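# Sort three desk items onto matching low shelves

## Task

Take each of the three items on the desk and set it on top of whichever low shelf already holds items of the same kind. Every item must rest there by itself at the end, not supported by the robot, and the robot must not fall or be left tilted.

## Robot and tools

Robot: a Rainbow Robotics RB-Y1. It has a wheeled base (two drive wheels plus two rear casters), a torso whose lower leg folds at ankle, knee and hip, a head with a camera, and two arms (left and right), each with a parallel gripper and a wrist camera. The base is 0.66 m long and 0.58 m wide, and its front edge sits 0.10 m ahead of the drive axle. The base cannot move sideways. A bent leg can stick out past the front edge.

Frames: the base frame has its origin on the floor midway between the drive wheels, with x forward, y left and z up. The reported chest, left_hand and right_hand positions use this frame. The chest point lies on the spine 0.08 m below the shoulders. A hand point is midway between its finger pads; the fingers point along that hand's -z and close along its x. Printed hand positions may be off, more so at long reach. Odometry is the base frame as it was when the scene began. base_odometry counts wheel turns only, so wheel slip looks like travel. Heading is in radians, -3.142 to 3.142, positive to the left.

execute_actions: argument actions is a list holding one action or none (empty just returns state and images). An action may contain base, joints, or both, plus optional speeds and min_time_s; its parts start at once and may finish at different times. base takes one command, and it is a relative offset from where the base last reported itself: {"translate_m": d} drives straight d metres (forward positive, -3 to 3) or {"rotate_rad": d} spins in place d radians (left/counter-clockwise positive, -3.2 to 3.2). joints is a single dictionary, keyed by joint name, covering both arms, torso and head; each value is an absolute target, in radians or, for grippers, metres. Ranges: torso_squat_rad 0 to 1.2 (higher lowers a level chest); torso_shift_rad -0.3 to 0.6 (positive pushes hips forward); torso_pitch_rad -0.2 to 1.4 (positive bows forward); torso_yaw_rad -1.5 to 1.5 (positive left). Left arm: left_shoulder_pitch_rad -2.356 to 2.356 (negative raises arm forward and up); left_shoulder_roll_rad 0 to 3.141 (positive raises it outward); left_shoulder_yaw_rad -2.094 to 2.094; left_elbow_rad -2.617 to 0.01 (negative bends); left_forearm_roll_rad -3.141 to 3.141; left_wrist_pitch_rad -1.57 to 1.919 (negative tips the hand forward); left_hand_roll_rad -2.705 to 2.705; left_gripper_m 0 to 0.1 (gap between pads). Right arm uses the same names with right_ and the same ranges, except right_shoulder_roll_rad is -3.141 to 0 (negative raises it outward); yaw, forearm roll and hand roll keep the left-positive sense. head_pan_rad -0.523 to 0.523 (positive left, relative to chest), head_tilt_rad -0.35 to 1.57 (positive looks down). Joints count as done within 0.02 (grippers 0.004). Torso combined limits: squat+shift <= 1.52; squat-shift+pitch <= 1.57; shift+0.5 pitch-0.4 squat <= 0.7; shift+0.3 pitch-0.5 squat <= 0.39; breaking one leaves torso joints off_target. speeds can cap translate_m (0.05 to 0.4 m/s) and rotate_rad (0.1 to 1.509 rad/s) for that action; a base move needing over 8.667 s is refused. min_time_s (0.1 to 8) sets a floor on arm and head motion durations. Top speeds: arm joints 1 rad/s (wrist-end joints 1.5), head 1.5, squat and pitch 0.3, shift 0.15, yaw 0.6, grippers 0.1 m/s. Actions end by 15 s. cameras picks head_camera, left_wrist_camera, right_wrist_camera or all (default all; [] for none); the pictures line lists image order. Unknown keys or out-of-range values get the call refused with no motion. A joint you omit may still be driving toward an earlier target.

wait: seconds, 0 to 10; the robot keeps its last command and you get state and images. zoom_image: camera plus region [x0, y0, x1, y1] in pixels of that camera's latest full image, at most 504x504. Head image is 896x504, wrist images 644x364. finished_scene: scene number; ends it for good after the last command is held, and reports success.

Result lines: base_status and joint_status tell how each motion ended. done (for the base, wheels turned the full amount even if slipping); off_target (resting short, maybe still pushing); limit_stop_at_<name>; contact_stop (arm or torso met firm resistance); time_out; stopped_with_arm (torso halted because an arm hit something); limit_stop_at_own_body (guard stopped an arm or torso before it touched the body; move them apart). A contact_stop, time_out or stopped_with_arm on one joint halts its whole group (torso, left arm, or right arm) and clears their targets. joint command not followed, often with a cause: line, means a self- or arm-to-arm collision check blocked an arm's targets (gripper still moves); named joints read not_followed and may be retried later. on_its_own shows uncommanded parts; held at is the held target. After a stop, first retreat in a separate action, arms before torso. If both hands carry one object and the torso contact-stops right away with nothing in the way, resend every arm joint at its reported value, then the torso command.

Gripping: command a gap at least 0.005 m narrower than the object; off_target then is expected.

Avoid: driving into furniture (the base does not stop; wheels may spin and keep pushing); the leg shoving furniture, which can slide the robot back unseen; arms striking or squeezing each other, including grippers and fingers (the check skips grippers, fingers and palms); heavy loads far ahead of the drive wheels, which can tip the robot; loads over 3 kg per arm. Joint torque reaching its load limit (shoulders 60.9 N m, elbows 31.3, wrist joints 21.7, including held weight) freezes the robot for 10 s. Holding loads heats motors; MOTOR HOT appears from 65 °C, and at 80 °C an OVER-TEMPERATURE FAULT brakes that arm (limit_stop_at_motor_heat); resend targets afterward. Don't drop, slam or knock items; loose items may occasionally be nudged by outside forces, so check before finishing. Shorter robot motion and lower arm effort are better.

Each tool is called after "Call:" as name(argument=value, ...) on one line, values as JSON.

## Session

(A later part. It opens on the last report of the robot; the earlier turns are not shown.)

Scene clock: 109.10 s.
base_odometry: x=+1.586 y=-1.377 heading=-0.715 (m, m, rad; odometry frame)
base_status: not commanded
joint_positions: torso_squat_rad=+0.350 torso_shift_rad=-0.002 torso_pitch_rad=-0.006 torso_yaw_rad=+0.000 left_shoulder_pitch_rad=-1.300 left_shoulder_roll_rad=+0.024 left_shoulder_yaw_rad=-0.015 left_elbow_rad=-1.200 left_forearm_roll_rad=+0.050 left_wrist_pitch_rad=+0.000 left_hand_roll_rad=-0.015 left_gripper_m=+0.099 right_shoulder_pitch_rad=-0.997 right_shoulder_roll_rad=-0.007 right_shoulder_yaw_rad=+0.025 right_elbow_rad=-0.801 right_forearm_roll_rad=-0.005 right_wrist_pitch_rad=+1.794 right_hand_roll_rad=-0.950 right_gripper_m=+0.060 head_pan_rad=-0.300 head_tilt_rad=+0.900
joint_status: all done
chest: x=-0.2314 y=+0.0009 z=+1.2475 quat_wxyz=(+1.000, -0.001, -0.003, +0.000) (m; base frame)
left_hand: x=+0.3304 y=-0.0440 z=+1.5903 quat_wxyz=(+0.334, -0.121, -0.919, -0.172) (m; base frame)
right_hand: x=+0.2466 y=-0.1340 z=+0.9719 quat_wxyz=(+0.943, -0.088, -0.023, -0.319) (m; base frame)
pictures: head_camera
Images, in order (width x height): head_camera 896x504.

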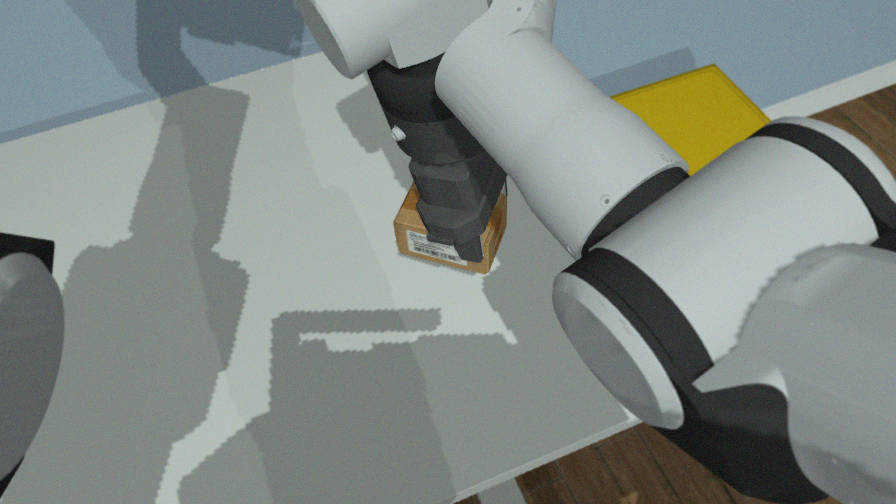

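Call:
execute_actions(actions=[{"joints":{"left_shoulder_pitch_rad":-1.0,"left_elbow_rad":-0.8,"left_wrist_pitch_rad":1.8,"left_shoulder_roll_rad":0.6,"head_pan_rad":0.4}}], cameras=["head_camera","left_wrist_camera"])

Scene clock: 113.33 s.
base_odometry: x=+1.586 y=-1.377 heading=-0.715 (m, m, rad; odometry frame)
base_status: not commanded
joint_positions: torso_squat_rad=+0.350 torso_shift_rad=-0.002 torso_pitch_rad=-0.006 torso_yaw_rad=+0.000 left_shoulder_pitch_rad=-1.000 left_shoulder_roll_rad=+0.600 left_shoulder_yaw_rad=-0.016 left_elbow_rad=-0.800 left_forearm_roll_rad=+0.050 left_wrist_pitch_rad=+1.800 left_hand_roll_rad=-0.015 left_gripper_m=+0.099 right_shoulder_pitch_rad=-0.997 right_shoulder_roll_rad=-0.007 right_shoulder_yaw_rad=+0.025 right_elbow_rad=-0.801 right_forearm_roll_rad=-0.005 right_wrist_pitch_rad=+1.794 right_hand_roll_rad=-0.950 right_gripper_m=+0.060 head_pan_rad=+0.400 head_tilt_rad=+0.900
joint_status: all done
chest: x=-0.2314 y=+0.0010 z=+1.2475 quat_wxyz=(+1.000, -0.001, -0.003, +0.000) (m; base frame)
left_hand: x=+0.2611 y=+0.4592 z=+1.0791 quat_wxyz=(+0.971, +0.221, -0.019, +0.087) (m; base frame)
right_hand: x=+0.2466 y=-0.1340 z=+0.9719 quat_wxyz=(+0.943, -0.088, -0.023, -0.319) (m; base frame)
pictures: head_camera, left_wrist_camera
Images, in order (width x height): head_camera 896x504, left_wrist_camera 644x364.

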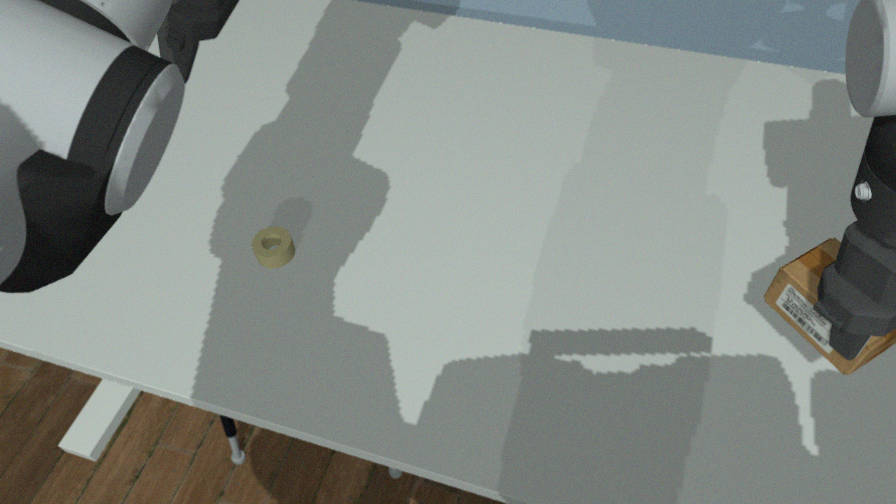

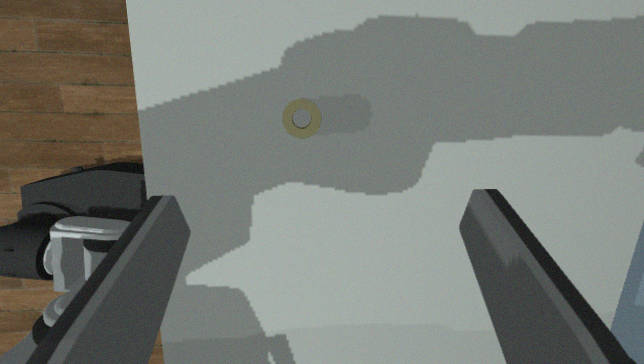

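Call:
execute_actions(actions=[{"joints":{"right_shoulder_pitch_rad":-1.5,"right_elbow_rad":-1.0,"right_wrist_pitch_rad":1.9,"left_shoulder_pitch_rad":-0.85,"left_elbow_rad":-0.75,"left_wrist_pitch_rad":1.6,"torso_squat_rad":0.6}}], cameras=["left_wrist_camera"])

Scene clock: 119.00 s.
base_odometry: x=+1.586 y=-1.377 heading=-0.715 (m, m, rad; odometry frame)
base_status: not commanded
joint_positions: torso_squat_rad=+0.600 torso_shift_rad=-0.002 torso_pitch_rad=-0.006 torso_yaw_rad=+0.000 left_shoulder_pitch_rad=-0.850 left_shoulder_roll_rad=+0.600 left_shoulder_yaw_rad=-0.016 left_elbow_rad=-0.750 left_forearm_roll_rad=+0.050 left_wrist_pitch_rad=+1.600 left_hand_roll_rad=-0.015 left_gripper_m=+0.099 right_shoulder_pitch_rad=-1.500 right_shoulder_roll_rad=-0.007 right_shoulder_yaw_rad=+0.025 right_elbow_rad=-1.000 right_forearm_roll_rad=-0.005 right_wrist_pitch_rad=+1.900 right_hand_roll_rad=-0.950 right_gripper_m=+0.060 head_pan_rad=+0.400 head_tilt_rad=+0.900
joint_status: all done
chest: x=-0.2313 y=+0.0009 z=+1.1677 quat_wxyz=(+1.000, -0.001, -0.003, +0.000) (m; base frame)
left_hand: x=+0.2418 y=+0.4958 z=+0.9225 quat_wxyz=(+0.969, +0.234, -0.017, +0.080) (m; base frame)
right_hand: x=+0.3198 y=-0.0295 z=+1.1931 quat_wxyz=(+0.928, +0.020, -0.285, -0.238) (m; base frame)
pictures: left_wrist_camera
Images, in order (width x height): left_wrist_camera 644x364.

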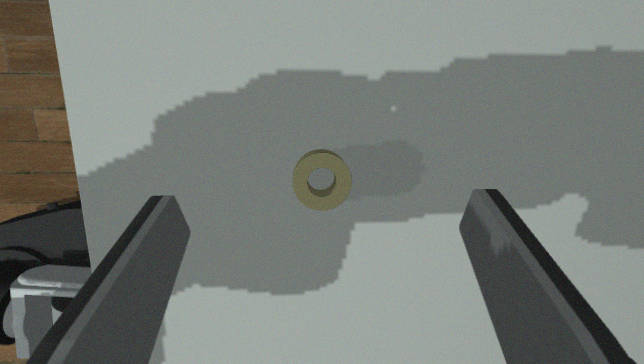

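Similar to good view before. Descend.

Call:
execute_actions(actions=[{"joints":{"torso_squat_rad":0.92}}], cameras=["left_wrist_camera"])

Scene clock: 122.17 s.
base_odometry: x=+1.586 y=-1.377 heading=-0.715 (m, m, rad; odometry frame)
base_status: not commanded
joint_positions: torso_squat_rad=+0.920 torso_shift_rad=-0.002 torso_pitch_rad=-0.006 torso_yaw_rad=+0.000 left_shoulder_pitch_rad=-0.850 left_shoulder_roll_rad=+0.600 left_shoulder_yaw_rad=-0.016 left_elbow_rad=-0.750 left_forearm_roll_rad=+0.050 left_wrist_pitch_rad=+1.600 left_hand_roll_rad=-0.015 left_gripper_m=+0.099 right_shoulder_pitch_rad=-1.500 right_shoulder_roll_rad=-0.007 right_shoulder_yaw_rad=+0.025 right_elbow_rad=-1.000 right_forearm_roll_rad=-0.005 right_wrist_pitch_rad=+1.900 right_hand_roll_rad=-0.950 right_gripper_m=+0.060 head_pan_rad=+0.400 head_tilt_rad=+0.900
joint_status: all done
chest: x=-0.2309 y=+0.0008 z=+1.0140 quat_wxyz=(+1.000, -0.001, -0.003, +0.000) (m; base frame)
left_hand: x=+0.2422 y=+0.4957 z=+0.7688 quat_wxyz=(+0.969, +0.234, -0.017, +0.080) (m; base frame)
right_hand: x=+0.3202 y=-0.0297 z=+1.0394 quat_wxyz=(+0.928, +0.019, -0.285, -0.238) (m; base frame)
pictures: left_wrist_camera
Images, in order (width x height): left_wrist_camera 644x364.

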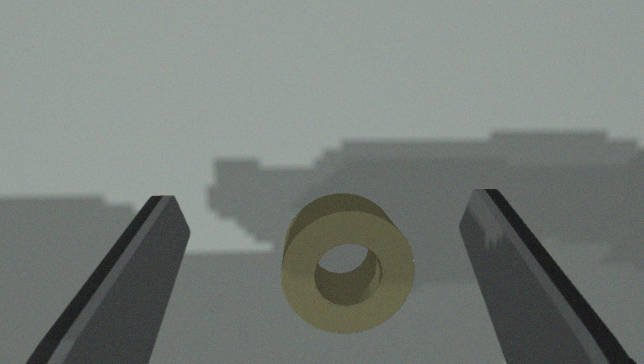

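Call:
execute_actions(actions=[{"joints":{"left_gripper_m":0.0}}], cameras=[])

Scene clock: 124.93 s.
base_odometry: x=+1.586 y=-1.377 heading=-0.715 (m, m, rad; odometry frame)
base_status: not commanded
joint_positions: torso_squat_rad=+0.920 torso_shift_rad=-0.002 torso_pitch_rad=-0.006 torso_yaw_rad=+0.000 left_shoulder_pitch_rad=-0.850 left_shoulder_roll_rad=+0.600 left_shoulder_yaw_rad=-0.016 left_elbow_rad=-0.750 left_forearm_roll_rad=+0.050 left_wrist_pitch_rad=+1.600 left_hand_roll_rad=-0.015 left_gripper_m=+0.000 right_shoulder_pitch_rad=-1.500 right_shoulder_roll_rad=-0.007 right_shoulder_yaw_rad=+0.025 right_elbow_rad=-1.000 right_forearm_roll_rad=-0.005 right_wrist_pitch_rad=+1.900 right_hand_roll_rad=-0.950 right_gripper_m=+0.060 head_pan_rad=+0.400 head_tilt_rad=+0.900
joint_status: all done
chest: x=-0.2309 y=+0.0008 z=+1.0140 quat_wxyz=(+1.000, -0.001, -0.003, +0.000) (m; base frame)
left_hand: x=+0.2422 y=+0.4957 z=+0.7688 quat_wxyz=(+0.969, +0.234, -0.017, +0.080) (m; base frame)
right_hand: x=+0.3202 y=-0.0297 z=+1.0394 quat_wxyz=(+0.928, +0.019, -0.285, -0.238) (m; base frame)
pictures: none
No camera images: the call's "cameras" was empty. Leave "cameras" out to get every camera's image.

Call:
execute_actions(actions=[{"joints":{"left_gripper_m":0.1,"torso_yaw_rad":0.07}}], cameras=["left_wrist_camera"])

Scene clock: 128.43 s.
base_odometry: x=+1.586 y=-1.377 heading=-0.715 (m, m, rad; odometry frame)
base_status: not commanded
joint_positions: torso_squat_rad=+0.920 torso_shift_rad=-0.002 torso_pitch_rad=-0.006 torso_yaw_rad=+0.070 left_shoulder_pitch_rad=-0.850 left_shoulder_roll_rad=+0.600 left_shoulder_yaw_rad=-0.016 left_elbow_rad=-0.750 left_forearm_roll_rad=+0.050 left_wrist_pitch_rad=+1.600 left_hand_roll_rad=-0.015 left_gripper_m=+0.099 right_shoulder_pitch_rad=-1.500 right_shoulder_roll_rad=-0.007 right_shoulder_yaw_rad=+0.025 right_elbow_rad=-1.000 right_forearm_roll_rad=-0.005 right_wrist_pitch_rad=+1.900 right_hand_roll_rad=-0.950 right_gripper_m=+0.060 head_pan_rad=+0.400 head_tilt_rad=+0.900
joint_status: all done
chest: x=-0.2309 y=+0.0008 z=+1.0140 quat_wxyz=(+0.999, -0.001, -0.003, +0.035) (m; base frame)
left_hand: x=+0.2064 y=+0.5275 z=+0.7685 quat_wxyz=(+0.965, +0.235, -0.009, +0.114) (m; base frame)
right_hand: x=+0.3210 y=+0.0090 z=+1.0393 quat_wxyz=(+0.936, +0.029, -0.284, -0.205) (m; base frame)
pictures: left_wrist_camera
Images, in order (width x height): left_wrist_camera 644x364.

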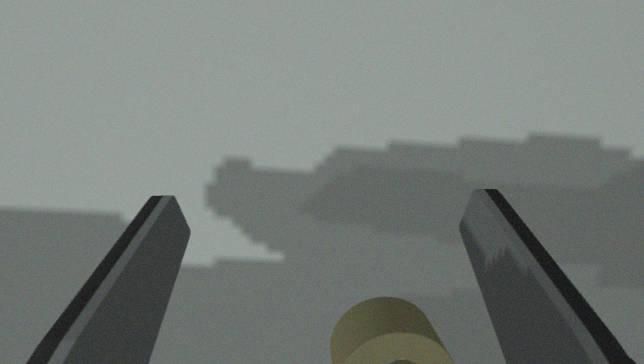

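Call:
execute_actions(actions=[{"joints":{"left_gripper_m":0.0}}], cameras=[])

Scene clock: 130.87 s.
base_odometry: x=+1.586 y=-1.377 heading=-0.715 (m, m, rad; odometry frame)
base_status: not commanded
joint_positions: torso_squat_rad=+0.920 torso_shift_rad=-0.002 torso_pitch_rad=-0.006 torso_yaw_rad=+0.070 left_shoulder_pitch_rad=-0.850 left_shoulder_roll_rad=+0.600 left_shoulder_yaw_rad=-0.016 left_elbow_rad=-0.750 left_forearm_roll_rad=+0.050 left_wrist_pitch_rad=+1.600 left_hand_roll_rad=-0.015 left_gripper_m=+0.000 right_shoulder_pitch_rad=-1.500 right_shoulder_roll_rad=-0.007 right_shoulder_yaw_rad=+0.025 right_elbow_rad=-1.000 right_forearm_roll_rad=-0.005 right_wrist_pitch_rad=+1.900 right_hand_roll_rad=-0.950 right_gripper_m=+0.060 head_pan_rad=+0.400 head_tilt_rad=+0.900
joint_status: all done
chest: x=-0.2309 y=+0.0008 z=+1.0140 quat_wxyz=(+0.999, -0.001, -0.003, +0.035) (m; base frame)
left_hand: x=+0.2064 y=+0.5275 z=+0.7685 quat_wxyz=(+0.965, +0.235, -0.009, +0.114) (m; base frame)
right_hand: x=+0.3210 y=+0.0090 z=+1.0393 quat_wxyz=(+0.936, +0.029, -0.284, -0.205) (m; base frame)
pictures: none
No camera images: the call's "cameras" was empty. Leave "cameras" out to get every camera's image.

Call:
execute_actions(actions=[{"joints":{"left_gripper_m":0.1}}], cameras=[])

Call:
execute_actions(actions=[{"joints":{"torso_squat_rad":0.97}}], cameras=["left_wrist_camera","head_camera"])

Scene clock: 134.63 s.
base_odometry: x=+1.586 y=-1.377 heading=-0.715 (m, m, rad; odometry frame)
base_status: not commanded
joint_positions: torso_squat_rad=+0.920 torso_shift_rad=-0.002 torso_pitch_rad=-0.006 torso_yaw_rad=+0.070 left_shoulder_pitch_rad=-0.850 left_shoulder_roll_rad=+0.600 left_shoulder_yaw_rad=-0.016 left_elbow_rad=-0.750 left_forearm_roll_rad=+0.050 left_wrist_pitch_rad=+1.600 left_hand_roll_rad=-0.015 left_gripper_m=+0.099 right_shoulder_pitch_rad=-1.500 right_shoulder_roll_rad=-0.007 right_shoulder_yaw_rad=+0.025 right_elbow_rad=-1.000 right_forearm_roll_rad=-0.005 right_wrist_pitch_rad=+1.900 right_hand_roll_rad=-0.950 right_gripper_m=+0.060 head_pan_rad=+0.400 head_tilt_rad=+0.900
joint_status: all done
chest: x=-0.2309 y=+0.0008 z=+1.0140 quat_wxyz=(+0.999, -0.001, -0.003, +0.035) (m; base frame)
left_hand: x=+0.2064 y=+0.5275 z=+0.7685 quat_wxyz=(+0.965, +0.235, -0.009, +0.114) (m; base frame)
right_hand: x=+0.3210 y=+0.0090 z=+1.0393 quat_wxyz=(+0.936, +0.029, -0.284, -0.205) (m; base frame)
pictures: none
No camera images: the call's "cameras" was empty. Leave "cameras" out to get every camera's image.

Scene clock: 135.80 s.
base_odometry: x=+1.586 y=-1.377 heading=-0.715 (m, m, rad; odometry frame)
base_status: not commanded
joint_positions: torso_squat_rad=+0.965 torso_shift_rad=-0.004 torso_pitch_rad=-0.011 torso_yaw_rad=+0.070 left_shoulder_pitch_rad=-0.856 left_shoulder_roll_rad=+0.604 left_shoulder_yaw_rad=-0.016 left_elbow_rad=-0.753 left_forearm_roll_rad=+0.048 left_wrist_pitch_rad=+1.601 left_hand_roll_rad=-0.016 left_gripper_m=+0.099 right_shoulder_pitch_rad=-1.500 right_shoulder_roll_rad=-0.007 right_shoulder_yaw_rad=+0.025 right_elbow_rad=-1.000 right_forearm_roll_rad=-0.005 right_wrist_pitch_rad=+1.900 right_hand_roll_rad=-0.950 right_gripper_m=+0.060 head_pan_rad=+0.400 head_tilt_rad=+0.900
joint_status: torso_squat_rad contact_stop (moved +0.045 of +0.050)
chest: x=-0.2329 y=-0.0001 z=+0.9882 quat_wxyz=(+0.999, +0.000, -0.005, +0.035) (m; base frame)
left_hand: x=+0.2076 y=+0.5284 z=+0.7504 quat_wxyz=(+0.964, +0.237, -0.015, +0.115) (m; base frame)
right_hand: x=+0.3189 y=+0.0081 z=+1.0160 quat_wxyz=(+0.935, +0.031, -0.286, -0.206) (m; base frame)
pictures: head_camera, left_wrist_camera
Images, in order (width x height): head_camera 896x504, left_wrist_camera 644x364.

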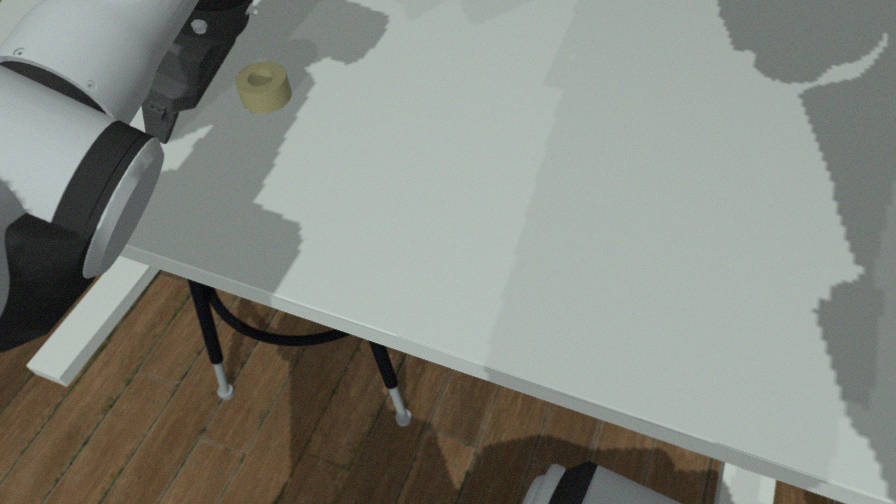

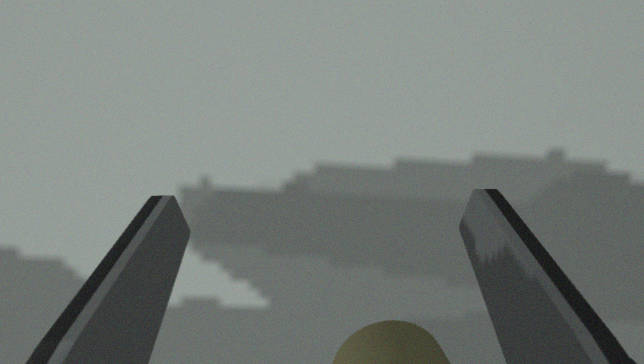

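Call:
execute_actions(actions=[{"joints":{"torso_squat_rad":0.95,"torso_yaw_rad":-0.05}}], cameras=["left_wrist_camera"])

Call:
execute_actions(actions=[{"joints":{"left_gripper_m":0.0}}], cameras=[])

Scene clock: 139.40 s.
base_odometry: x=+1.586 y=-1.377 heading=-0.715 (m, m, rad; odometry frame)
base_status: not commanded
joint_positions: torso_squat_rad=+0.950 torso_shift_rad=-0.003 torso_pitch_rad=-0.009 torso_yaw_rad=-0.050 left_shoulder_pitch_rad=-0.850 left_shoulder_roll_rad=+0.600 left_shoulder_yaw_rad=-0.016 left_elbow_rad=-0.750 left_forearm_roll_rad=+0.050 left_wrist_pitch_rad=+1.600 left_hand_roll_rad=-0.016 left_gripper_m=+0.099 right_shoulder_pitch_rad=-1.500 right_shoulder_roll_rad=-0.007 right_shoulder_yaw_rad=+0.025 right_elbow_rad=-1.000 right_forearm_roll_rad=-0.005 right_wrist_pitch_rad=+1.900 right_hand_roll_rad=-0.950 right_gripper_m=+0.060 head_pan_rad=+0.400 head_tilt_rad=+0.900
joint_status: all done
chest: x=-0.2321 y=+0.0008 z=+0.9971 quat_wxyz=(+1.000, -0.001, -0.004, -0.025) (m; base frame)
left_hand: x=+0.2660 y=+0.4714 z=+0.7538 quat_wxyz=(+0.970, +0.234, -0.025, +0.056) (m; base frame)
right_hand: x=+0.3167 y=-0.0573 z=+1.0239 quat_wxyz=(+0.922, +0.013, -0.287, -0.261) (m; base frame)
pictures: left_wrist_camera
Images, in order (width x height): left_wrist_camera 644x364.

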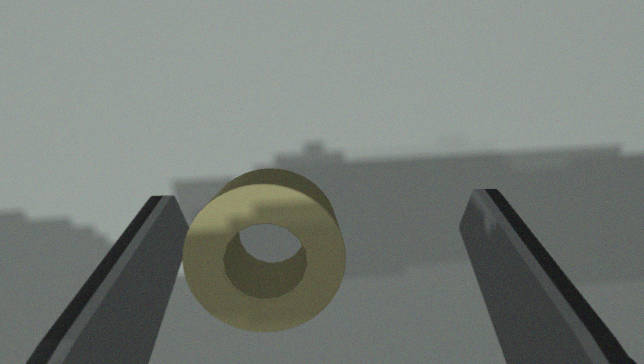

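Scene clock: 140.87 s.
base_odometry: x=+1.586 y=-1.377 heading=-0.715 (m, m, rad; odometry frame)
base_status: not commanded
joint_positions: torso_squat_rad=+0.950 torso_shift_rad=-0.003 torso_pitch_rad=-0.009 torso_yaw_rad=-0.050 left_shoulder_pitch_rad=-0.850 left_shoulder_roll_rad=+0.600 left_shoulder_yaw_rad=-0.016 left_elbow_rad=-0.750 left_forearm_roll_rad=+0.050 left_wrist_pitch_rad=+1.600 left_hand_roll_rad=-0.016 left_gripper_m=+0.048 right_shoulder_pitch_rad=-1.500 right_shoulder_roll_rad=-0.007 right_shoulder_yaw_rad=+0.025 right_elbow_rad=-1.000 right_forearm_roll_rad=-0.005 right_wrist_pitch_rad=+1.900 right_hand_roll_rad=-0.950 right_gripper_m=+0.060 head_pan_rad=+0.400 head_tilt_rad=+0.900
joint_status: left_gripper_m off_target (ended at +0.048, target +0.000)
chest: x=-0.2321 y=+0.0008 z=+0.9971 quat_wxyz=(+1.000, -0.001, -0.004, -0.025) (m; base frame)
left_hand: x=+0.2660 y=+0.4714 z=+0.7538 quat_wxyz=(+0.970, +0.234, -0.025, +0.056) (m; base frame)
right_hand: x=+0.3167 y=-0.0573 z=+1.0239 quat_wxyz=(+0.922, +0.013, -0.287, -0.261) (m; base frame)
pictures: none
No camera images: the call's "cameras" was empty. Leave "cameras" out to get every camera's image.

Call:
execute_actions(actions=[{"joints":{"torso_squat_rad":0.35,"torso_yaw_rad":0,"head_pan_rad":0,"head_tilt_rad":0.5}}], cameras=[])

Call:
execute_actions(actions=[{"base":{"translate_m":-1.0}}], cameras=[])

Call:
execute_actions(actions=[{"base":{"rotate_rad":2.3}}], cameras=["head_camera"])

Scene clock: 148.43 s.
base_odometry: x=+1.586 y=-1.377 heading=-0.715 (m, m, rad; odometry frame)
base_status: not commanded
joint_positions: torso_squat_rad=+0.350 torso_shift_rad=-0.003 torso_pitch_rad=-0.009 torso_yaw_rad=+0.000 left_shoulder_pitch_rad=-0.850 left_shoulder_roll_rad=+0.600 left_shoulder_yaw_rad=-0.016 left_elbow_rad=-0.750 left_forearm_roll_rad=+0.050 left_wrist_pitch_rad=+1.600 left_hand_roll_rad=-0.016 left_gripper_m=+0.048 right_shoulder_pitch_rad=-1.500 right_shoulder_roll_rad=-0.007 right_shoulder_yaw_rad=+0.025 right_elbow_rad=-1.000 right_forearm_roll_rad=-0.005 right_wrist_pitch_rad=+1.900 right_hand_roll_rad=-0.950 right_gripper_m=+0.060 head_pan_rad=+0.000 head_tilt_rad=+0.500
joint_status: all done
chest: x=-0.2330 y=+0.0009 z=+1.2475 quat_wxyz=(+1.000, -0.001, -0.004, +0.000) (m; base frame)
left_hand: x=+0.2409 y=+0.4957 z=+1.0038 quat_wxyz=(+0.969, +0.234, -0.019, +0.080) (m; base frame)
right_hand: x=+0.3181 y=-0.0297 z=+1.2743 quat_wxyz=(+0.928, +0.020, -0.287, -0.238) (m; base frame)
pictures: none
No camera images: the call's "cameras" was empty. Leave "cameras" out to get every camera's image.

Scene clock: 152.53 s.
base_odometry: x=+0.831 y=-0.721 heading=-0.714 (m, m, rad; odometry frame)
base_status: done
joint_positions: torso_squat_rad=+0.350 torso_shift_rad=-0.003 torso_pitch_rad=-0.009 torso_yaw_rad=+0.000 left_shoulder_pitch_rad=-0.850 left_shoulder_roll_rad=+0.600 left_shoulder_yaw_rad=-0.016 left_elbow_rad=-0.750 left_forearm_roll_rad=+0.050 left_wrist_pitch_rad=+1.600 left_hand_roll_rad=-0.016 left_gripper_m=+0.048 right_shoulder_pitch_rad=-1.500 right_shoulder_roll_rad=-0.007 right_shoulder_yaw_rad=+0.025 right_elbow_rad=-1.000 right_forearm_roll_rad=-0.005 right_wrist_pitch_rad=+1.900 right_hand_roll_rad=-0.950 right_gripper_m=+0.060 head_pan_rad=+0.000 head_tilt_rad=+0.500
joint_status: not commanded
chest: x=-0.2330 y=+0.0009 z=+1.2475 quat_wxyz=(+1.000, -0.001, -0.004, +0.000) (m; base frame)
left_hand: x=+0.2408 y=+0.4958 z=+1.0038 quat_wxyz=(+0.969, +0.234, -0.019, +0.080) (m; base frame)
right_hand: x=+0.3180 y=-0.0296 z=+1.2744 quat_wxyz=(+0.928, +0.020, -0.287, -0.238) (m; base frame)
pictures: none
No camera images: the call's "cameras" was empty. Leave "cameras" out to get every camera's image.

Scene clock: 157.17 s.
base_odometry: x=+0.831 y=-0.721 heading=+1.585 (m, m, rad; odometry frame)
base_status: done
joint_positions: torso_squat_rad=+0.350 torso_shift_rad=-0.003 torso_pitch_rad=-0.009 torso_yaw_rad=+0.000 left_shoulder_pitch_rad=-0.850 left_shoulder_roll_rad=+0.600 left_shoulder_yaw_rad=-0.016 left_elbow_rad=-0.750 left_forearm_roll_rad=+0.050 left_wrist_pitch_rad=+1.600 left_hand_roll_rad=-0.016 left_gripper_m=+0.048 right_shoulder_pitch_rad=-1.500 right_shoulder_roll_rad=-0.007 right_shoulder_yaw_rad=+0.025 right_elbow_rad=-1.000 right_forearm_roll_rad=-0.005 right_wrist_pitch_rad=+1.900 right_hand_roll_rad=-0.950 right_gripper_m=+0.060 head_pan_rad=+0.000 head_tilt_rad=+0.500
joint_status: not commanded
chest: x=-0.2331 y=+0.0010 z=+1.2475 quat_wxyz=(+1.000, -0.001, -0.005, +0.000) (m; base frame)
left_hand: x=+0.2408 y=+0.4958 z=+1.0038 quat_wxyz=(+0.969, +0.234, -0.019, +0.080) (m; base frame)
right_hand: x=+0.3180 y=-0.0296 z=+1.2744 quat_wxyz=(+0.928, +0.020, -0.287, -0.238) (m; base frame)
pictures: head_camera
Images, in order (width x height): head_camera 896x504.

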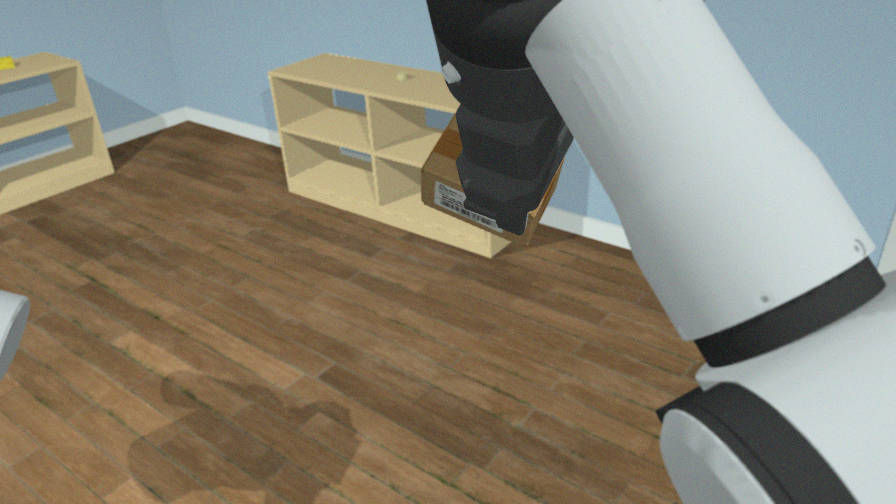

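Call:
execute_actions(actions=[{"base":{"translate_m":2.0}}], cameras=[])

Call:
execute_actions(actions=[{"base":{"rotate_rad":-0.35}}], cameras=["head_camera"])

Scene clock: 166.07 s.
base_odometry: x=+0.801 y=+1.279 heading=+1.586 (m, m, rad; odometry frame)
base_status: done
joint_positions: torso_squat_rad=+0.350 torso_shift_rad=-0.003 torso_pitch_rad=-0.009 torso_yaw_rad=+0.000 left_shoulder_pitch_rad=-0.850 left_shoulder_roll_rad=+0.600 left_shoulder_yaw_rad=-0.016 left_elbow_rad=-0.750 left_forearm_roll_rad=+0.050 left_wrist_pitch_rad=+1.600 left_hand_roll_rad=-0.016 left_gripper_m=+0.048 right_shoulder_pitch_rad=-1.500 right_shoulder_roll_rad=-0.007 right_shoulder_yaw_rad=+0.025 right_elbow_rad=-1.000 right_forearm_roll_rad=-0.005 right_wrist_pitch_rad=+1.900 right_hand_roll_rad=-0.950 right_gripper_m=+0.060 head_pan_rad=+0.000 head_tilt_rad=+0.500
joint_status: not commanded
chest: x=-0.2330 y=+0.0010 z=+1.2475 quat_wxyz=(+1.000, -0.001, -0.004, +0.000) (m; base frame)
left_hand: x=+0.2409 y=+0.4958 z=+1.0037 quat_wxyz=(+0.969, +0.234, -0.019, +0.080) (m; base frame)
right_hand: x=+0.3181 y=-0.0296 z=+1.2743 quat_wxyz=(+0.928, +0.020, -0.287, -0.238) (m; base frame)
pictures: none
No camera images: the call's "cameras" was empty. Leave "cameras" out to get every camera's image.

Scene clock: 168.23 s.
base_odometry: x=+0.801 y=+1.278 heading=+1.236 (m, m, rad; odometry frame)
base_status: done
joint_positions: torso_squat_rad=+0.350 torso_shift_rad=-0.003 torso_pitch_rad=-0.009 torso_yaw_rad=+0.000 left_shoulder_pitch_rad=-0.850 left_shoulder_roll_rad=+0.600 left_shoulder_yaw_rad=-0.016 left_elbow_rad=-0.750 left_forearm_roll_rad=+0.050 left_wrist_pitch_rad=+1.600 left_hand_roll_rad=-0.016 left_gripper_m=+0.048 right_shoulder_pitch_rad=-1.500 right_shoulder_roll_rad=-0.007 right_shoulder_yaw_rad=+0.025 right_elbow_rad=-1.000 right_forearm_roll_rad=-0.005 right_wrist_pitch_rad=+1.900 right_hand_roll_rad=-0.950 right_gripper_m=+0.060 head_pan_rad=+0.000 head_tilt_rad=+0.500
joint_status: not commanded
chest: x=-0.2330 y=+0.0010 z=+1.2475 quat_wxyz=(+1.000, -0.001, -0.004, +0.000) (m; base frame)
left_hand: x=+0.2408 y=+0.4958 z=+1.0037 quat_wxyz=(+0.969, +0.234, -0.019, +0.080) (m; base frame)
right_hand: x=+0.3180 y=-0.0296 z=+1.2743 quat_wxyz=(+0.928, +0.020, -0.287, -0.238) (m; base frame)
pictures: head_camera
Images, in order (width x height): head_camera 896x504.

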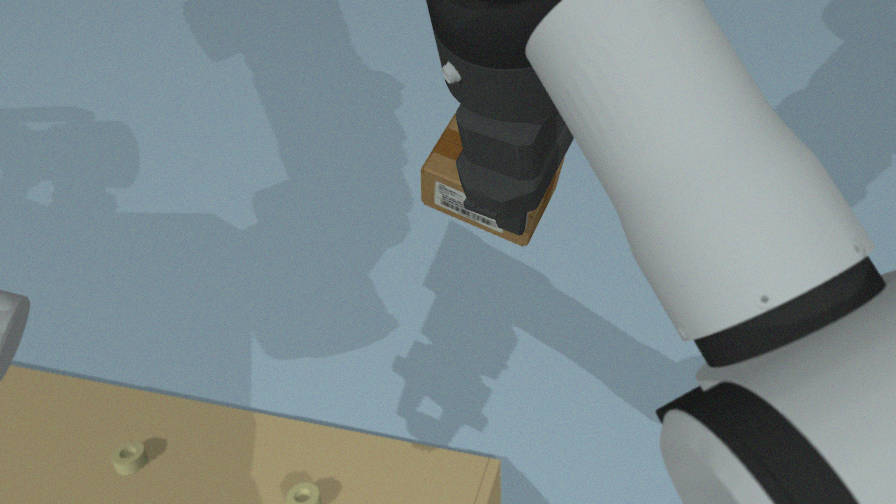

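Already close. Look down.

Call:
execute_actions(actions=[{"joints":{"head_tilt_rad":1.2,"head_pan_rad":0.3}}], cameras=["head_camera","left_wrist_camera"])

Scene clock: 171.83 s.
base_odometry: x=+0.801 y=+1.278 heading=+1.236 (m, m, rad; odometry frame)
base_status: not commanded
joint_positions: torso_squat_rad=+0.350 torso_shift_rad=-0.003 torso_pitch_rad=-0.009 torso_yaw_rad=+0.000 left_shoulder_pitch_rad=-0.850 left_shoulder_roll_rad=+0.600 left_shoulder_yaw_rad=-0.016 left_elbow_rad=-0.750 left_forearm_roll_rad=+0.050 left_wrist_pitch_rad=+1.600 left_hand_roll_rad=-0.016 left_gripper_m=+0.048 right_shoulder_pitch_rad=-1.500 right_shoulder_roll_rad=-0.007 right_shoulder_yaw_rad=+0.025 right_elbow_rad=-1.000 right_forearm_roll_rad=-0.005 right_wrist_pitch_rad=+1.900 right_hand_roll_rad=-0.950 right_gripper_m=+0.060 head_pan_rad=+0.300 head_tilt_rad=+1.200
joint_status: all done
chest: x=-0.2330 y=+0.0010 z=+1.2475 quat_wxyz=(+1.000, -0.001, -0.004, +0.000) (m; base frame)
left_hand: x=+0.2408 y=+0.4958 z=+1.0037 quat_wxyz=(+0.969, +0.234, -0.019, +0.080) (m; base frame)
right_hand: x=+0.3180 y=-0.0296 z=+1.2743 quat_wxyz=(+0.928, +0.020, -0.287, -0.238) (m; base frame)
pictures: head_camera, left_wrist_camera
Images, in order (width x height): head_camera 896x504, left_wrist_camera 644x364.

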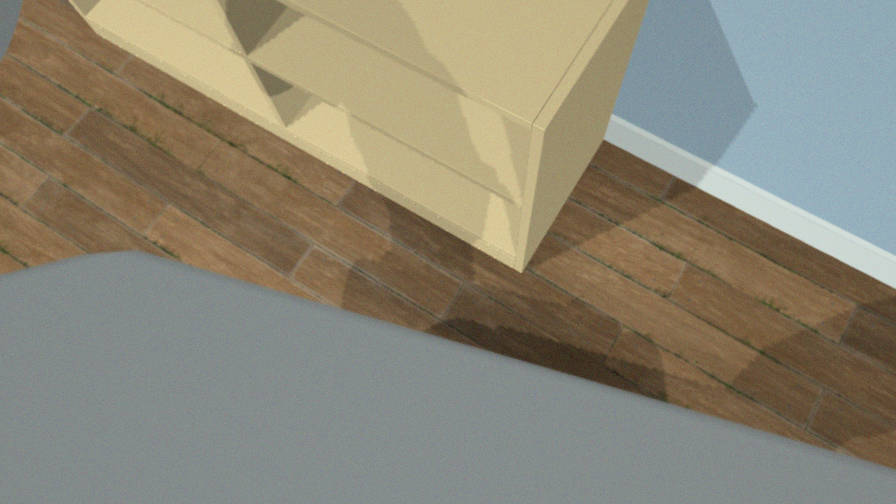

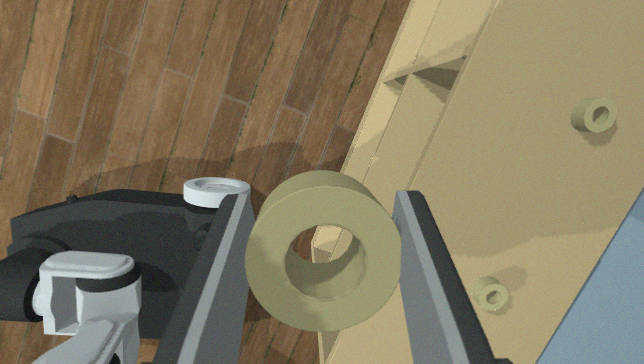

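Call:
execute_actions(actions=[{"base":{"translate_m":0.18}}], cameras=[])

Call:
execute_actions(actions=[{"joints":{"torso_squat_rad":0.8,"head_tilt_rad":0.8}}], cameras=["head_camera","left_wrist_camera"])

Scene clock: 178.87 s.
base_odometry: x=+0.860 y=+1.449 heading=+1.236 (m, m, rad; odometry frame)
base_status: done
joint_positions: torso_squat_rad=+0.350 torso_shift_rad=-0.003 torso_pitch_rad=-0.009 torso_yaw_rad=+0.000 left_shoulder_pitch_rad=-0.850 left_shoulder_roll_rad=+0.600 left_shoulder_yaw_rad=-0.016 left_elbow_rad=-0.750 left_forearm_roll_rad=+0.050 left_wrist_pitch_rad=+1.600 left_hand_roll_rad=-0.016 left_gripper_m=+0.048 right_shoulder_pitch_rad=-1.500 right_shoulder_roll_rad=-0.007 right_shoulder_yaw_rad=+0.025 right_elbow_rad=-1.000 right_forearm_roll_rad=-0.005 right_wrist_pitch_rad=+1.900 right_hand_roll_rad=-0.950 right_gripper_m=+0.060 head_pan_rad=+0.300 head_tilt_rad=+1.200
joint_status: not commanded
chest: x=-0.2329 y=+0.0010 z=+1.2475 quat_wxyz=(+1.000, -0.001, -0.004, +0.000) (m; base frame)
left_hand: x=+0.2409 y=+0.4958 z=+1.0036 quat_wxyz=(+0.969, +0.234, -0.019, +0.080) (m; base frame)
right_hand: x=+0.3181 y=-0.0296 z=+1.2743 quat_wxyz=(+0.928, +0.020, -0.287, -0.238) (m; base frame)
pictures: none
No camera images: the call's "cameras" was empty. Leave "cameras" out to get every camera's image.

Scene clock: 181.17 s.
base_odometry: x=+0.860 y=+1.449 heading=+1.236 (m, m, rad; odometry frame)
base_status: not commanded
joint_positions: torso_squat_rad=+0.800 torso_shift_rad=-0.003 torso_pitch_rad=-0.009 torso_yaw_rad=+0.000 left_shoulder_pitch_rad=-0.850 left_shoulder_roll_rad=+0.600 left_shoulder_yaw_rad=-0.016 left_elbow_rad=-0.750 left_forearm_roll_rad=+0.050 left_wrist_pitch_rad=+1.600 left_hand_roll_rad=-0.016 left_gripper_m=+0.048 right_shoulder_pitch_rad=-1.500 right_shoulder_roll_rad=-0.007 right_shoulder_yaw_rad=+0.025 right_elbow_rad=-1.000 right_forearm_roll_rad=-0.005 right_wrist_pitch_rad=+1.900 right_hand_roll_rad=-0.950 right_gripper_m=+0.060 head_pan_rad=+0.300 head_tilt_rad=+0.800
joint_status: all done
chest: x=-0.2325 y=+0.0009 z=+1.0776 quat_wxyz=(+1.000, -0.001, -0.005, +0.000) (m; base frame)
left_hand: x=+0.2414 y=+0.4956 z=+0.8338 quat_wxyz=(+0.969, +0.234, -0.019, +0.080) (m; base frame)
right_hand: x=+0.3186 y=-0.0297 z=+1.1045 quat_wxyz=(+0.928, +0.020, -0.287, -0.238) (m; base frame)
pictures: head_camera, left_wrist_camera
Images, in order (width x height): head_camera 896x504, left_wrist_camera 644x364.

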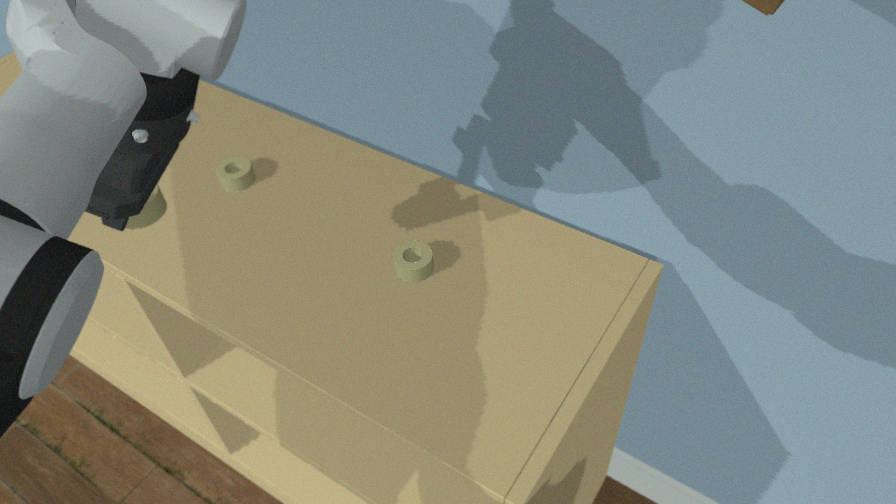

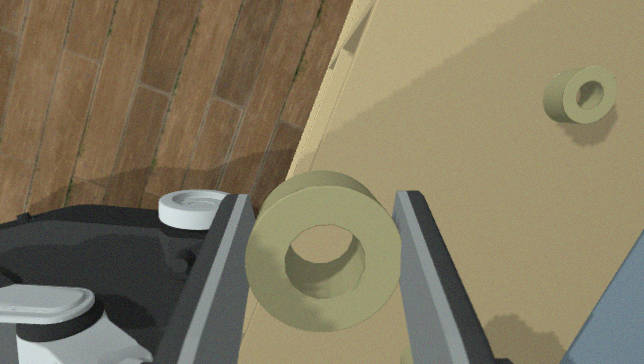

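Call:
execute_actions(actions=[{"joints":{"torso_yaw_rad":-0.2,"torso_squat_rad":0.95}}], cameras=["head_camera"])

Scene clock: 183.87 s.
base_odometry: x=+0.860 y=+1.449 heading=+1.236 (m, m, rad; odometry frame)
base_status: not commanded
joint_positions: torso_squat_rad=+0.950 torso_shift_rad=-0.003 torso_pitch_rad=-0.009 torso_yaw_rad=-0.200 left_shoulder_pitch_rad=-0.850 left_shoulder_roll_rad=+0.600 left_shoulder_yaw_rad=-0.016 left_elbow_rad=-0.750 left_forearm_roll_rad=+0.050 left_wrist_pitch_rad=+1.600 left_hand_roll_rad=-0.016 left_gripper_m=+0.048 right_shoulder_pitch_rad=-1.500 right_shoulder_roll_rad=-0.007 right_shoulder_yaw_rad=+0.025 right_elbow_rad=-1.000 right_forearm_roll_rad=-0.005 right_wrist_pitch_rad=+1.900 right_hand_roll_rad=-0.950 right_gripper_m=+0.060 head_pan_rad=+0.300 head_tilt_rad=+0.800
joint_status: all done
chest: x=-0.2322 y=+0.0008 z=+0.9971 quat_wxyz=(+0.995, +0.000, -0.005, -0.100) (m; base frame)
left_hand: x=+0.3307 y=+0.3919 z=+0.7543 quat_wxyz=(+0.972, +0.232, -0.042, -0.017) (m; base frame)
right_hand: x=+0.3018 y=-0.1387 z=+1.0240 quat_wxyz=(+0.899, -0.008, -0.287, -0.330) (m; base frame)
pictures: head_camera
Images, in order (width x height): head_camera 896x504.

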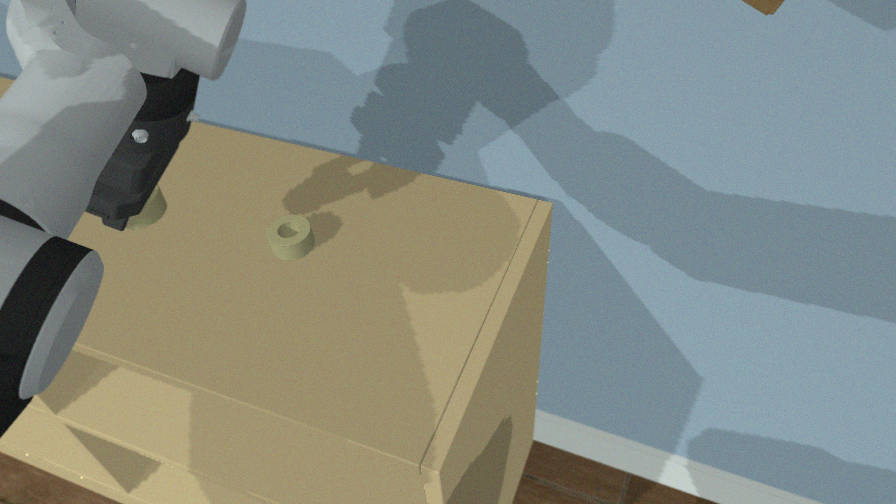

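Call:
execute_actions(actions=[{"joints":{"torso_squat_rad":1.08}}], cameras=[])

Scene clock: 186.37 s.
base_odometry: x=+0.860 y=+1.448 heading=+1.235 (m, m, rad; odometry frame)
base_status: not commanded
joint_positions: torso_squat_rad=+1.080 torso_shift_rad=-0.004 torso_pitch_rad=-0.009 torso_yaw_rad=-0.200 left_shoulder_pitch_rad=-0.850 left_shoulder_roll_rad=+0.600 left_shoulder_yaw_rad=-0.016 left_elbow_rad=-0.750 left_forearm_roll_rad=+0.050 left_wrist_pitch_rad=+1.600 left_hand_roll_rad=-0.016 left_gripper_m=+0.048 right_shoulder_pitch_rad=-1.500 right_shoulder_roll_rad=-0.007 right_shoulder_yaw_rad=+0.025 right_elbow_rad=-1.000 right_forearm_roll_rad=-0.005 right_wrist_pitch_rad=+1.900 right_hand_roll_rad=-0.950 right_gripper_m=+0.060 head_pan_rad=+0.300 head_tilt_rad=+0.800
joint_status: all done
chest: x=-0.2321 y=+0.0007 z=+0.9198 quat_wxyz=(+0.995, +0.000, -0.005, -0.100) (m; base frame)
left_hand: x=+0.3308 y=+0.3919 z=+0.6772 quat_wxyz=(+0.972, +0.232, -0.042, -0.017) (m; base frame)
right_hand: x=+0.3019 y=-0.1388 z=+0.9469 quat_wxyz=(+0.899, -0.008, -0.287, -0.330) (m; base frame)
pictures: none
No camera images: the call's "cameras" was empty. Leave "cameras" out to get every camera's image.

Release, rise, back off.

Call:
execute_actions(actions=[{"joints":{"left_gripper_m":0.1}}], cameras=[])

Call:
execute_actions(actions=[{"joints":{"torso_squat_rad":0.35,"torso_yaw_rad":0}}], cameras=["head_camera"])

Scene clock: 190.07 s.
base_odometry: x=+0.860 y=+1.448 heading=+1.235 (m, m, rad; odometry frame)
base_status: not commanded
joint_positions: torso_squat_rad=+1.080 torso_shift_rad=-0.004 torso_pitch_rad=-0.009 torso_yaw_rad=-0.200 left_shoulder_pitch_rad=-0.850 left_shoulder_roll_rad=+0.600 left_shoulder_yaw_rad=-0.016 left_elbow_rad=-0.750 left_forearm_roll_rad=+0.050 left_wrist_pitch_rad=+1.600 left_hand_roll_rad=-0.016 left_gripper_m=+0.099 right_shoulder_pitch_rad=-1.500 right_shoulder_roll_rad=-0.007 right_shoulder_yaw_rad=+0.025 right_elbow_rad=-1.000 right_forearm_roll_rad=-0.005 right_wrist_pitch_rad=+1.900 right_hand_roll_rad=-0.950 right_gripper_m=+0.060 head_pan_rad=+0.300 head_tilt_rad=+0.800
joint_status: all done
chest: x=-0.2321 y=+0.0007 z=+0.9198 quat_wxyz=(+0.995, +0.000, -0.005, -0.100) (m; base frame)
left_hand: x=+0.3308 y=+0.3919 z=+0.6772 quat_wxyz=(+0.972, +0.232, -0.042, -0.017) (m; base frame)
right_hand: x=+0.3019 y=-0.1388 z=+0.9469 quat_wxyz=(+0.899, -0.008, -0.287, -0.330) (m; base frame)
pictures: none
No camera images: the call's "cameras" was empty. Leave "cameras" out to get every camera's image.

Scene clock: 193.30 s.
base_odometry: x=+0.860 y=+1.449 heading=+1.236 (m, m, rad; odometry frame)
base_status: not commanded
joint_positions: torso_squat_rad=+0.350 torso_shift_rad=-0.003 torso_pitch_rad=-0.009 torso_yaw_rad=+0.000 left_shoulder_pitch_rad=-0.850 left_shoulder_roll_rad=+0.600 left_shoulder_yaw_rad=-0.016 left_elbow_rad=-0.750 left_forearm_roll_rad=+0.050 left_wrist_pitch_rad=+1.600 left_hand_roll_rad=-0.016 left_gripper_m=+0.099 right_shoulder_pitch_rad=-1.500 right_shoulder_roll_rad=-0.007 right_shoulder_yaw_rad=+0.025 right_elbow_rad=-1.000 right_forearm_roll_rad=-0.005 right_wrist_pitch_rad=+1.900 right_hand_roll_rad=-0.950 right_gripper_m=+0.060 head_pan_rad=+0.300 head_tilt_rad=+0.800
joint_status: all done
chest: x=-0.2330 y=+0.0009 z=+1.2475 quat_wxyz=(+1.000, -0.001, -0.004, +0.000) (m; base frame)
left_hand: x=+0.2408 y=+0.4957 z=+1.0036 quat_wxyz=(+0.969, +0.234, -0.019, +0.080) (m; base frame)
right_hand: x=+0.3181 y=-0.0296 z=+1.2743 quat_wxyz=(+0.928, +0.020, -0.286, -0.238) (m; base frame)
pictures: head_camera
Images, in order (width x height): head_camera 896x504.

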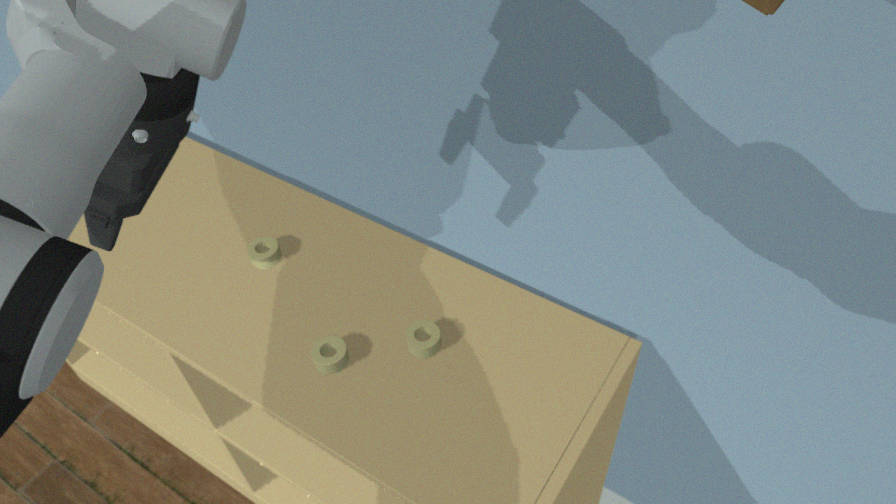

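Call:
execute_actions(actions=[{"base":{"translate_m":-0.3},"joints":{"head_pan_rad":0,"head_tilt_rad":0.5,"left_shoulder_roll_rad":0.05,"left_shoulder_pitch_rad":0,"left_elbow_rad":-0.2,"left_wrist_pitch_rad":0}}], cameras=[])

Call:
execute_actions(actions=[{"base":{"rotate_rad":2.7}}], cameras=[])

Call:
execute_actions(actions=[{"base":{"translate_m":2.2}}], cameras=["head_camera"])

Scene clock: 199.87 s.
base_odometry: x=+0.761 y=+1.165 heading=+1.235 (m, m, rad; odometry frame)
base_status: done
joint_positions: torso_squat_rad=+0.350 torso_shift_rad=-0.003 torso_pitch_rad=-0.009 torso_yaw_rad=+0.000 left_shoulder_pitch_rad=+0.000 left_shoulder_roll_rad=+0.050 left_shoulder_yaw_rad=-0.016 left_elbow_rad=-0.200 left_forearm_roll_rad=+0.050 left_wrist_pitch_rad=+0.000 left_hand_roll_rad=-0.016 left_gripper_m=+0.099 right_shoulder_pitch_rad=-1.500 right_shoulder_roll_rad=-0.007 right_shoulder_yaw_rad=+0.025 right_elbow_rad=-1.000 right_forearm_roll_rad=-0.005 right_wrist_pitch_rad=+1.900 right_hand_roll_rad=-0.950 right_gripper_m=+0.060 head_pan_rad=+0.000 head_tilt_rad=+0.500
joint_status: all done
chest: x=-0.2331 y=+0.0010 z=+1.2475 quat_wxyz=(+1.000, -0.001, -0.005, +0.000) (m; base frame)
left_hand: x=-0.1301 y=+0.2561 z=+0.5698 quat_wxyz=(+0.994, +0.021, -0.104, +0.007) (m; base frame)
right_hand: x=+0.3179 y=-0.0295 z=+1.2744 quat_wxyz=(+0.928, +0.020, -0.287, -0.238) (m; base frame)
pictures: none
No camera images: the call's "cameras" was empty. Leave "cameras" out to get every camera's image.

Scene clock: 204.87 s.
base_odometry: x=+0.761 y=+1.165 heading=-2.349 (m, m, rad; odometry frame)
base_status: done
joint_positions: torso_squat_rad=+0.350 torso_shift_rad=-0.004 torso_pitch_rad=-0.009 torso_yaw_rad=+0.000 left_shoulder_pitch_rad=+0.000 left_shoulder_roll_rad=+0.050 left_shoulder_yaw_rad=-0.016 left_elbow_rad=-0.200 left_forearm_roll_rad=+0.050 left_wrist_pitch_rad=+0.000 left_hand_roll_rad=-0.016 left_gripper_m=+0.099 right_shoulder_pitch_rad=-1.500 right_shoulder_roll_rad=-0.007 right_shoulder_yaw_rad=+0.025 right_elbow_rad=-1.000 right_forearm_roll_rad=-0.005 right_wrist_pitch_rad=+1.900 right_hand_roll_rad=-0.950 right_gripper_m=+0.060 head_pan_rad=+0.000 head_tilt_rad=+0.500
joint_status: not commanded
chest: x=-0.2331 y=+0.0009 z=+1.2475 quat_wxyz=(+1.000, -0.001, -0.005, +0.000) (m; base frame)
left_hand: x=-0.1300 y=+0.2562 z=+0.5698 quat_wxyz=(+0.994, +0.022, -0.104, +0.007) (m; base frame)
right_hand: x=+0.3179 y=-0.0295 z=+1.2744 quat_wxyz=(+0.928, +0.020, -0.287, -0.238) (m; base frame)
pictures: none
No camera images: the call's "cameras" was empty. Leave "cameras" out to get every camera's image.

Scene clock: 211.93 s.
base_odometry: x=-0.783 y=-0.402 heading=-2.349 (m, m, rad; odometry frame)
base_status: done
joint_positions: torso_squat_rad=+0.350 torso_shift_rad=-0.003 torso_pitch_rad=-0.009 torso_yaw_rad=+0.000 left_shoulder_pitch_rad=+0.000 left_shoulder_roll_rad=+0.050 left_shoulder_yaw_rad=-0.016 left_elbow_rad=-0.200 left_forearm_roll_rad=+0.050 left_wrist_pitch_rad=+0.000 left_hand_roll_rad=-0.016 left_gripper_m=+0.099 right_shoulder_pitch_rad=-1.500 right_shoulder_roll_rad=-0.007 right_shoulder_yaw_rad=+0.025 right_elbow_rad=-1.000 right_forearm_roll_rad=-0.005 right_wrist_pitch_rad=+1.900 right_hand_roll_rad=-0.950 right_gripper_m=+0.060 head_pan_rad=+0.000 head_tilt_rad=+0.500
joint_status: not commanded
chest: x=-0.2330 y=+0.0009 z=+1.2475 quat_wxyz=(+1.000, -0.001, -0.004, +0.000) (m; base frame)
left_hand: x=-0.1298 y=+0.2562 z=+0.5698 quat_wxyz=(+0.994, +0.022, -0.104, +0.007) (m; base frame)
right_hand: x=+0.3180 y=-0.0295 z=+1.2743 quat_wxyz=(+0.928, +0.020, -0.287, -0.238) (m; base frame)
pictures: head_camera
Images, in order (width x height): head_camera 896x504.

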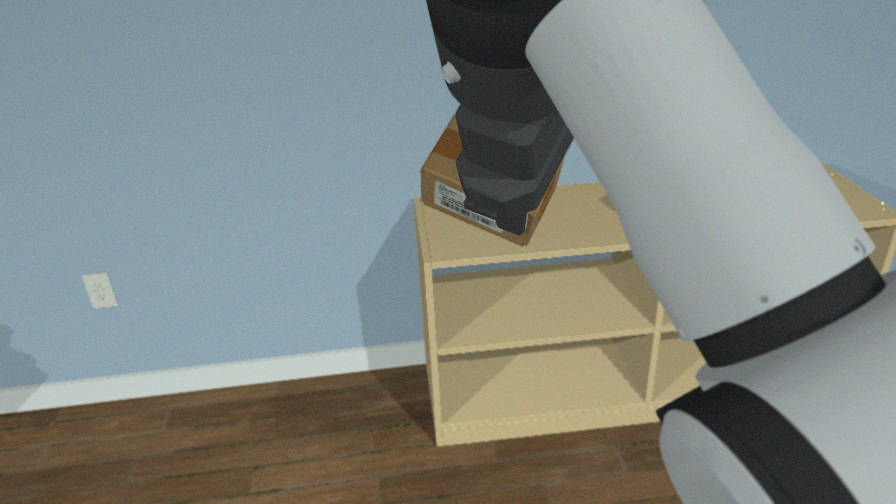

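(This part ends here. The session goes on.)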